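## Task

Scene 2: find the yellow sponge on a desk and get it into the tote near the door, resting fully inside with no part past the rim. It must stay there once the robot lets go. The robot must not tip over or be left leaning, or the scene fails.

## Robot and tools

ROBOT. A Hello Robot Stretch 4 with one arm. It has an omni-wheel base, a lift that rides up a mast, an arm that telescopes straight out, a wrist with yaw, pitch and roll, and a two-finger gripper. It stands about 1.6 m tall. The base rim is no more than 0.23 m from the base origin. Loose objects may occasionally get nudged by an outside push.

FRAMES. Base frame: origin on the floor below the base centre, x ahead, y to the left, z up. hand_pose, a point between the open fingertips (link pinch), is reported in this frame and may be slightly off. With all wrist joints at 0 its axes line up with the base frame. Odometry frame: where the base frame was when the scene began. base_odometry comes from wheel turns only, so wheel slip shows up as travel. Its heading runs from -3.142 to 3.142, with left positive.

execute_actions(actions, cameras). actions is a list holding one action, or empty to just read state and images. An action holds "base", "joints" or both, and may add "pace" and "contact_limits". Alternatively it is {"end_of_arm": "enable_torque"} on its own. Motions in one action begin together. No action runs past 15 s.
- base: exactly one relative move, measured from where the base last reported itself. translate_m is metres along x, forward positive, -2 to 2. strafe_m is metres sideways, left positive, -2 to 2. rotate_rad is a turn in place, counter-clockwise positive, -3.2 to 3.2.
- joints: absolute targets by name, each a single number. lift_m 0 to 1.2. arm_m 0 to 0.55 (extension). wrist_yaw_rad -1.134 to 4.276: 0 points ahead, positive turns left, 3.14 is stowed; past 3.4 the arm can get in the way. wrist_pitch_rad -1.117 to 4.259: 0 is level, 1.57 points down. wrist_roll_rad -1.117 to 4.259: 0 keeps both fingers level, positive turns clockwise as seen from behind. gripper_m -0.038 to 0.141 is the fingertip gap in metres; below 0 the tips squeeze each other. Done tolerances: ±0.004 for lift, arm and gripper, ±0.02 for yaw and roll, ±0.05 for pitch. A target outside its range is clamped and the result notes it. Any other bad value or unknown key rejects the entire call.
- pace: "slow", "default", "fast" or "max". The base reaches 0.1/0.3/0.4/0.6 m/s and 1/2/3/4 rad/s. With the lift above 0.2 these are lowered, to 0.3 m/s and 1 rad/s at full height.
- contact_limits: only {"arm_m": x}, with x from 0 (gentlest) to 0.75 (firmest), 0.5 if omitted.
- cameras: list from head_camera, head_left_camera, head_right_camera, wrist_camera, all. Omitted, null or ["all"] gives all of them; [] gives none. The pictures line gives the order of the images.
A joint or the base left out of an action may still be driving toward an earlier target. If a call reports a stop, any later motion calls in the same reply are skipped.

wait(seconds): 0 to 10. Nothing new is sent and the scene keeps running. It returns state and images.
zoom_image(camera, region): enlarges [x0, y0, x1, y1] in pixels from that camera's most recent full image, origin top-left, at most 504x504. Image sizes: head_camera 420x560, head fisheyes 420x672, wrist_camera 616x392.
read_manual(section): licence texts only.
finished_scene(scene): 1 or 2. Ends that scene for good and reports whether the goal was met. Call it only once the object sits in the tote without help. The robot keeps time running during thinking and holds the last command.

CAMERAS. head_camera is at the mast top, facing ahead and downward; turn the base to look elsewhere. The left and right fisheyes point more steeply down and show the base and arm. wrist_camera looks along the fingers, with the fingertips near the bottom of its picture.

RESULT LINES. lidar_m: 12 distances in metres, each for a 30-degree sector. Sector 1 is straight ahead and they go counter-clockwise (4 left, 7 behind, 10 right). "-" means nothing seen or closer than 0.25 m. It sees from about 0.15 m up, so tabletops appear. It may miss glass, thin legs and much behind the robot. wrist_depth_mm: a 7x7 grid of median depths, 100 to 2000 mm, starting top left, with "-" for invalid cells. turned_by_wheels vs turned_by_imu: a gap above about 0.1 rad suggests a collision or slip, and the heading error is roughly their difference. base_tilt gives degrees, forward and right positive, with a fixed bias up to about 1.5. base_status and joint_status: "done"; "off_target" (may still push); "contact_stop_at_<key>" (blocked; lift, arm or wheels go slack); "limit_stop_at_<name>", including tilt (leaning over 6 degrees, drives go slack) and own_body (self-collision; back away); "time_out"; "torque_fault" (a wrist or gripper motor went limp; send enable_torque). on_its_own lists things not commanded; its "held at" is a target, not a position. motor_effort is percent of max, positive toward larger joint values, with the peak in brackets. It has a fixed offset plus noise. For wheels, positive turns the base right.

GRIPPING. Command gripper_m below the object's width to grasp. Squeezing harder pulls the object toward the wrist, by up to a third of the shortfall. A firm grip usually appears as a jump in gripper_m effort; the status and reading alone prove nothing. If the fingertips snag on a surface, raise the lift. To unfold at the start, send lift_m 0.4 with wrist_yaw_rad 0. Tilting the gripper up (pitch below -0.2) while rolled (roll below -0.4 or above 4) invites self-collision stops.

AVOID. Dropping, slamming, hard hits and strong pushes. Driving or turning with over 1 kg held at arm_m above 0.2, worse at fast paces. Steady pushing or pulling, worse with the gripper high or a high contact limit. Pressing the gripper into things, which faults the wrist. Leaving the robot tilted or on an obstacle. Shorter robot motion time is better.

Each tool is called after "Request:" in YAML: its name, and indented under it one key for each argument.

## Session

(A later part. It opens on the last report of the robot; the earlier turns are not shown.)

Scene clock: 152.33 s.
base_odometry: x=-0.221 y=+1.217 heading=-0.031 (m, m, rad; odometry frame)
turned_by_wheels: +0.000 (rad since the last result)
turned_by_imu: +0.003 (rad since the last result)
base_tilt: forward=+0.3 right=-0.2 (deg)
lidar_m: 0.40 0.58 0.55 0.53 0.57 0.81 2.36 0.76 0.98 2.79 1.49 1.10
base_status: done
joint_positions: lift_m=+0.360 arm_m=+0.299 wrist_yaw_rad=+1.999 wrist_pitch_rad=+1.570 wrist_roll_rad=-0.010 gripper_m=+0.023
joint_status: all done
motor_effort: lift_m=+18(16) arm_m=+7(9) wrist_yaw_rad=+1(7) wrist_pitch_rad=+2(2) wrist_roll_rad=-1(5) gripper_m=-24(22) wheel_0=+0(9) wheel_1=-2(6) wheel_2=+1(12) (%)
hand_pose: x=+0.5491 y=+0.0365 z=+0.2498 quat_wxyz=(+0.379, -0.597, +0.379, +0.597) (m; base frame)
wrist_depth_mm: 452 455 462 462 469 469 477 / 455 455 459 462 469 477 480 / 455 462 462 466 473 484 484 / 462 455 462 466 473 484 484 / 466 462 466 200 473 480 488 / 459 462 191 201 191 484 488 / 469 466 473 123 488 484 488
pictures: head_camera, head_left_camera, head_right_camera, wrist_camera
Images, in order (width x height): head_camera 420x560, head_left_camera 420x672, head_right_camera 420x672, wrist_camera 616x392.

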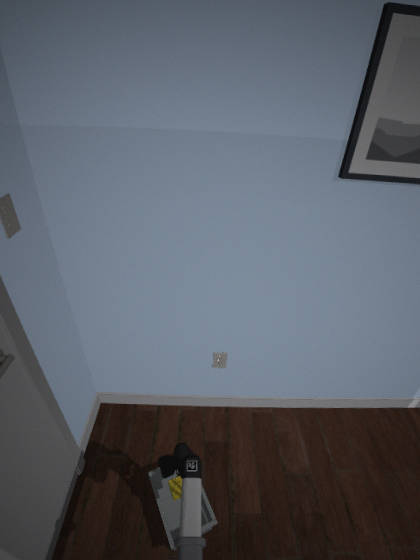

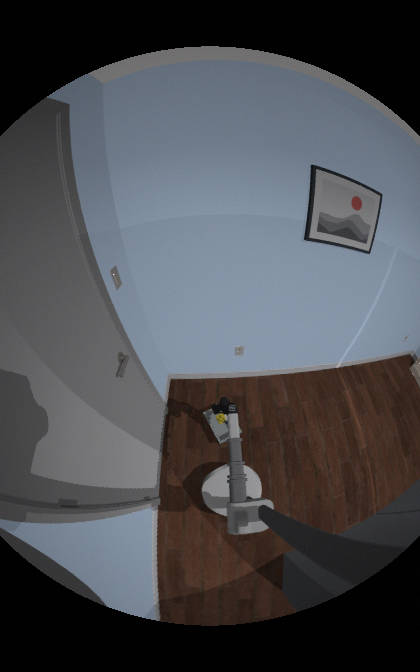

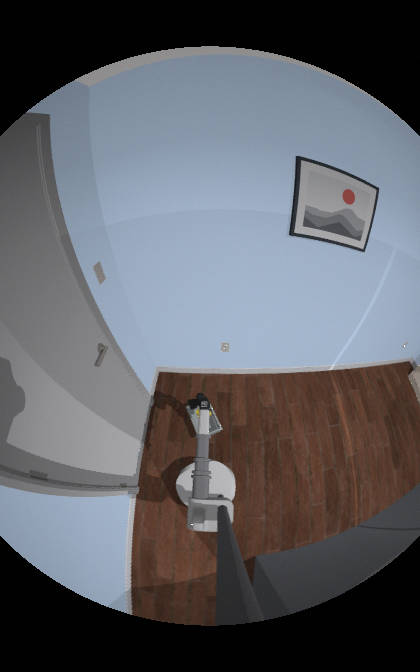

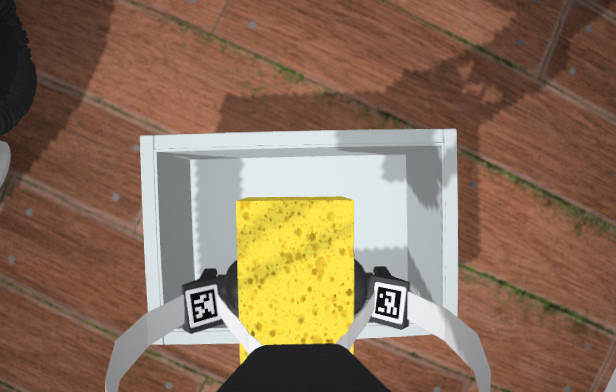

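Request:
execute_actions:
  actions:
    - {"joints": {"lift_m": 0.15, "arm_m": 0.305, "wrist_yaw_rad": 2.1, "wrist_roll_rad": 0.09}, "pace": "max"}
  cameras: ["wrist_camera", "head_camera"]

Scene clock: 165.77 s.
base_odometry: x=-0.221 y=+1.217 heading=-0.031 (m, m, rad; odometry frame)
turned_by_wheels: +0.000 (rad since the last result)
turned_by_imu: +0.000 (rad since the last result)
base_tilt: forward=+0.2 right=-0.3 (deg)
lidar_m: 0.40 0.57 0.57 0.53 0.57 0.83 2.35 0.76 0.96 2.76 1.48 1.07
base_status: not commanded
joint_positions: lift_m=+0.150 arm_m=+0.304 wrist_yaw_rad=+2.099 wrist_pitch_rad=+1.570 wrist_roll_rad=+0.090 gripper_m=+0.023
joint_status: all done
motor_effort: lift_m=+18(19) arm_m=+7(8) wrist_yaw_rad=+1(4) wrist_pitch_rad=-1(1) wrist_roll_rad=+1(2) gripper_m=-23(23) wheel_0=+0(0) wheel_1=-1(2) wheel_2=+1(1) (%)
hand_pose: x=+0.5500 y=+0.0443 z=+0.0398 quat_wxyz=(+0.379, -0.597, +0.379, +0.597) (m; base frame)
wrist_depth_mm: 254 256 258 260 264 264 265 / 139 141 142 143 144 146 206 / 179 204 220 233 242 233 196 / 200 255 257 260 264 264 198 / 197 258 258 201 264 266 199 / 195 252 190 201 191 252 198 / 193 246 262 123 266 236 -
pictures: head_camera, wrist_camera
Images, in order (width x height): head_camera 420x560, wrist_camera 616x392.

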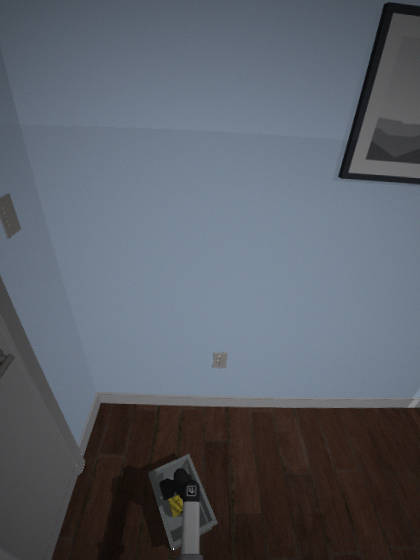

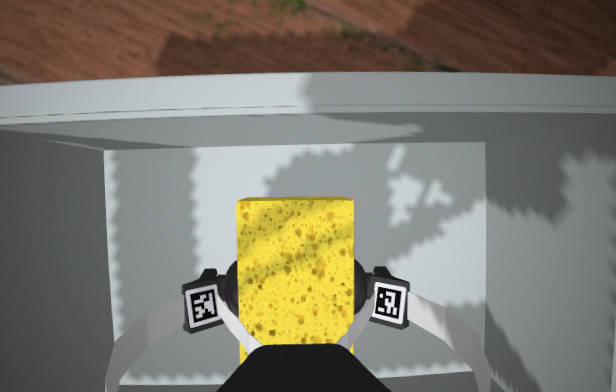

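Request:
execute_actions:
  actions:
    - {"joints": {"gripper_m": 0.082, "lift_m": 0.144}}
  cameras: ["wrist_camera"]

Scene clock: 169.10 s.
base_odometry: x=-0.221 y=+1.217 heading=-0.031 (m, m, rad; odometry frame)
turned_by_wheels: +0.000 (rad since the last result)
turned_by_imu: +0.000 (rad since the last result)
base_tilt: forward=+0.5 right=-0.3 (deg)
lidar_m: 0.39 0.57 0.56 0.52 0.56 0.83 2.36 0.77 0.98 2.79 1.48 1.09
base_status: not commanded
joint_positions: lift_m=+0.144 arm_m=+0.304 wrist_yaw_rad=+2.099 wrist_pitch_rad=+1.570 wrist_roll_rad=+0.090 gripper_m=+0.082
joint_status: all done
motor_effort: lift_m=+16(18) arm_m=+7(7) wrist_yaw_rad=+1(1) wrist_pitch_rad=+1(0) wrist_roll_rad=+1(2) gripper_m=-1(23) wheel_0=+0(0) wheel_1=-1(1) wheel_2=+1(1) (%)
hand_pose: x=+0.5500 y=+0.0443 z=+0.0339 quat_wxyz=(+0.379, -0.597, +0.379, +0.597) (m; base frame)
wrist_depth_mm: 247 251 251 255 256 257 260 / 134 135 136 138 139 140 141 / 178 205 220 233 242 233 195 / 199 251 253 254 258 257 197 / 198 252 252 211 258 258 199 / 195 252 211 213 198 260 198 / 192 246 255 122 262 236 -
pictures: wrist_camera
Images, in order (width x height): wrist_camera 616x392.

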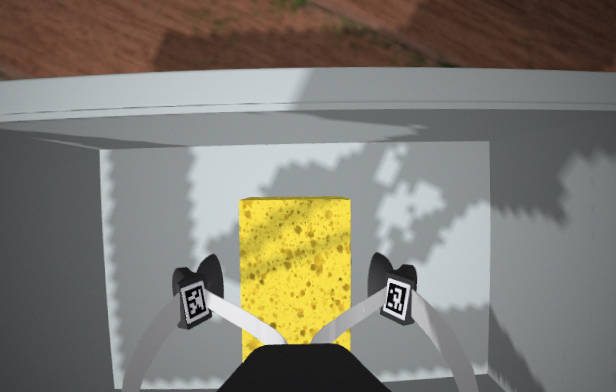

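The sponge is released and rests on the tote floor. I'll lift the gripper out.

Request:
execute_actions:
  actions:
    - {"joints": {"lift_m": 0.28}, "pace": "max"}
  cameras: ["wrist_camera", "head_camera"]

Scene clock: 170.87 s.
base_odometry: x=-0.221 y=+1.217 heading=-0.031 (m, m, rad; odometry frame)
turned_by_wheels: +0.000 (rad since the last result)
turned_by_imu: +0.000 (rad since the last result)
base_tilt: forward=+0.5 right=-0.2 (deg)
lidar_m: 0.42 0.54 0.56 0.51 0.58 0.82 2.33 0.77 0.97 2.77 1.49 1.10
base_status: not commanded
joint_positions: lift_m=+0.280 arm_m=+0.304 wrist_yaw_rad=+2.100 wrist_pitch_rad=+1.570 wrist_roll_rad=+0.090 gripper_m=+0.082
joint_status: all done
motor_effort: lift_m=+20(25) arm_m=+7(7) wrist_yaw_rad=+1(1) wrist_pitch_rad=-1(1) wrist_roll_rad=+0(1) gripper_m=-3(3) wheel_0=+0(0) wheel_1=-2(2) wheel_2=+1(1) (%)
hand_pose: x=+0.5500 y=+0.0443 z=+0.1696 quat_wxyz=(+0.379, -0.597, +0.379, +0.597) (m; base frame)
wrist_depth_mm: 375 379 384 387 392 392 397 / 377 384 384 392 392 397 399 / 382 276 290 312 330 394 399 / 384 303 382 389 392 336 404 / 384 322 387 349 397 340 404 / 387 291 213 364 198 342 407 / 387 272 314 122 294 287 410
pictures: head_camera, wrist_camera
Images, in order (width x height): head_camera 420x560, wrist_camera 616x392.

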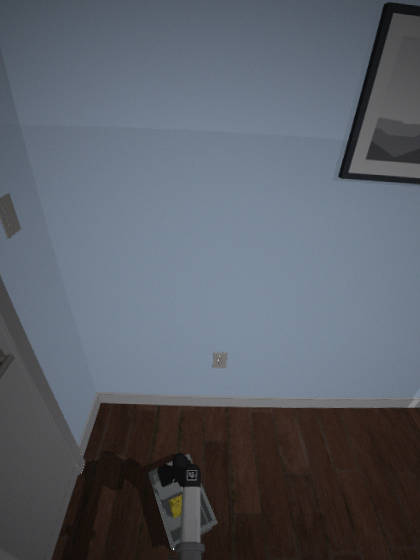

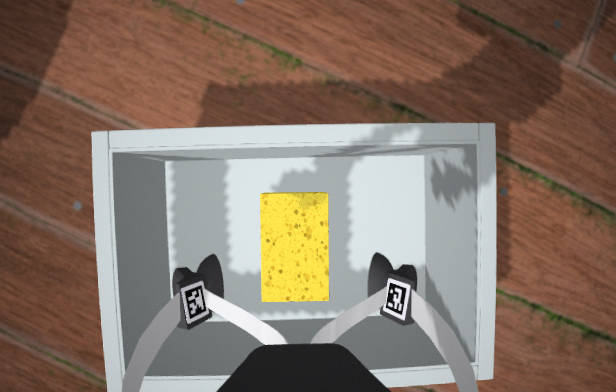

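The sponge lies flat inside the tote and the gripper is clear.

Request:
finished_scene:
  scene: 2

The scene is finished: the task was done.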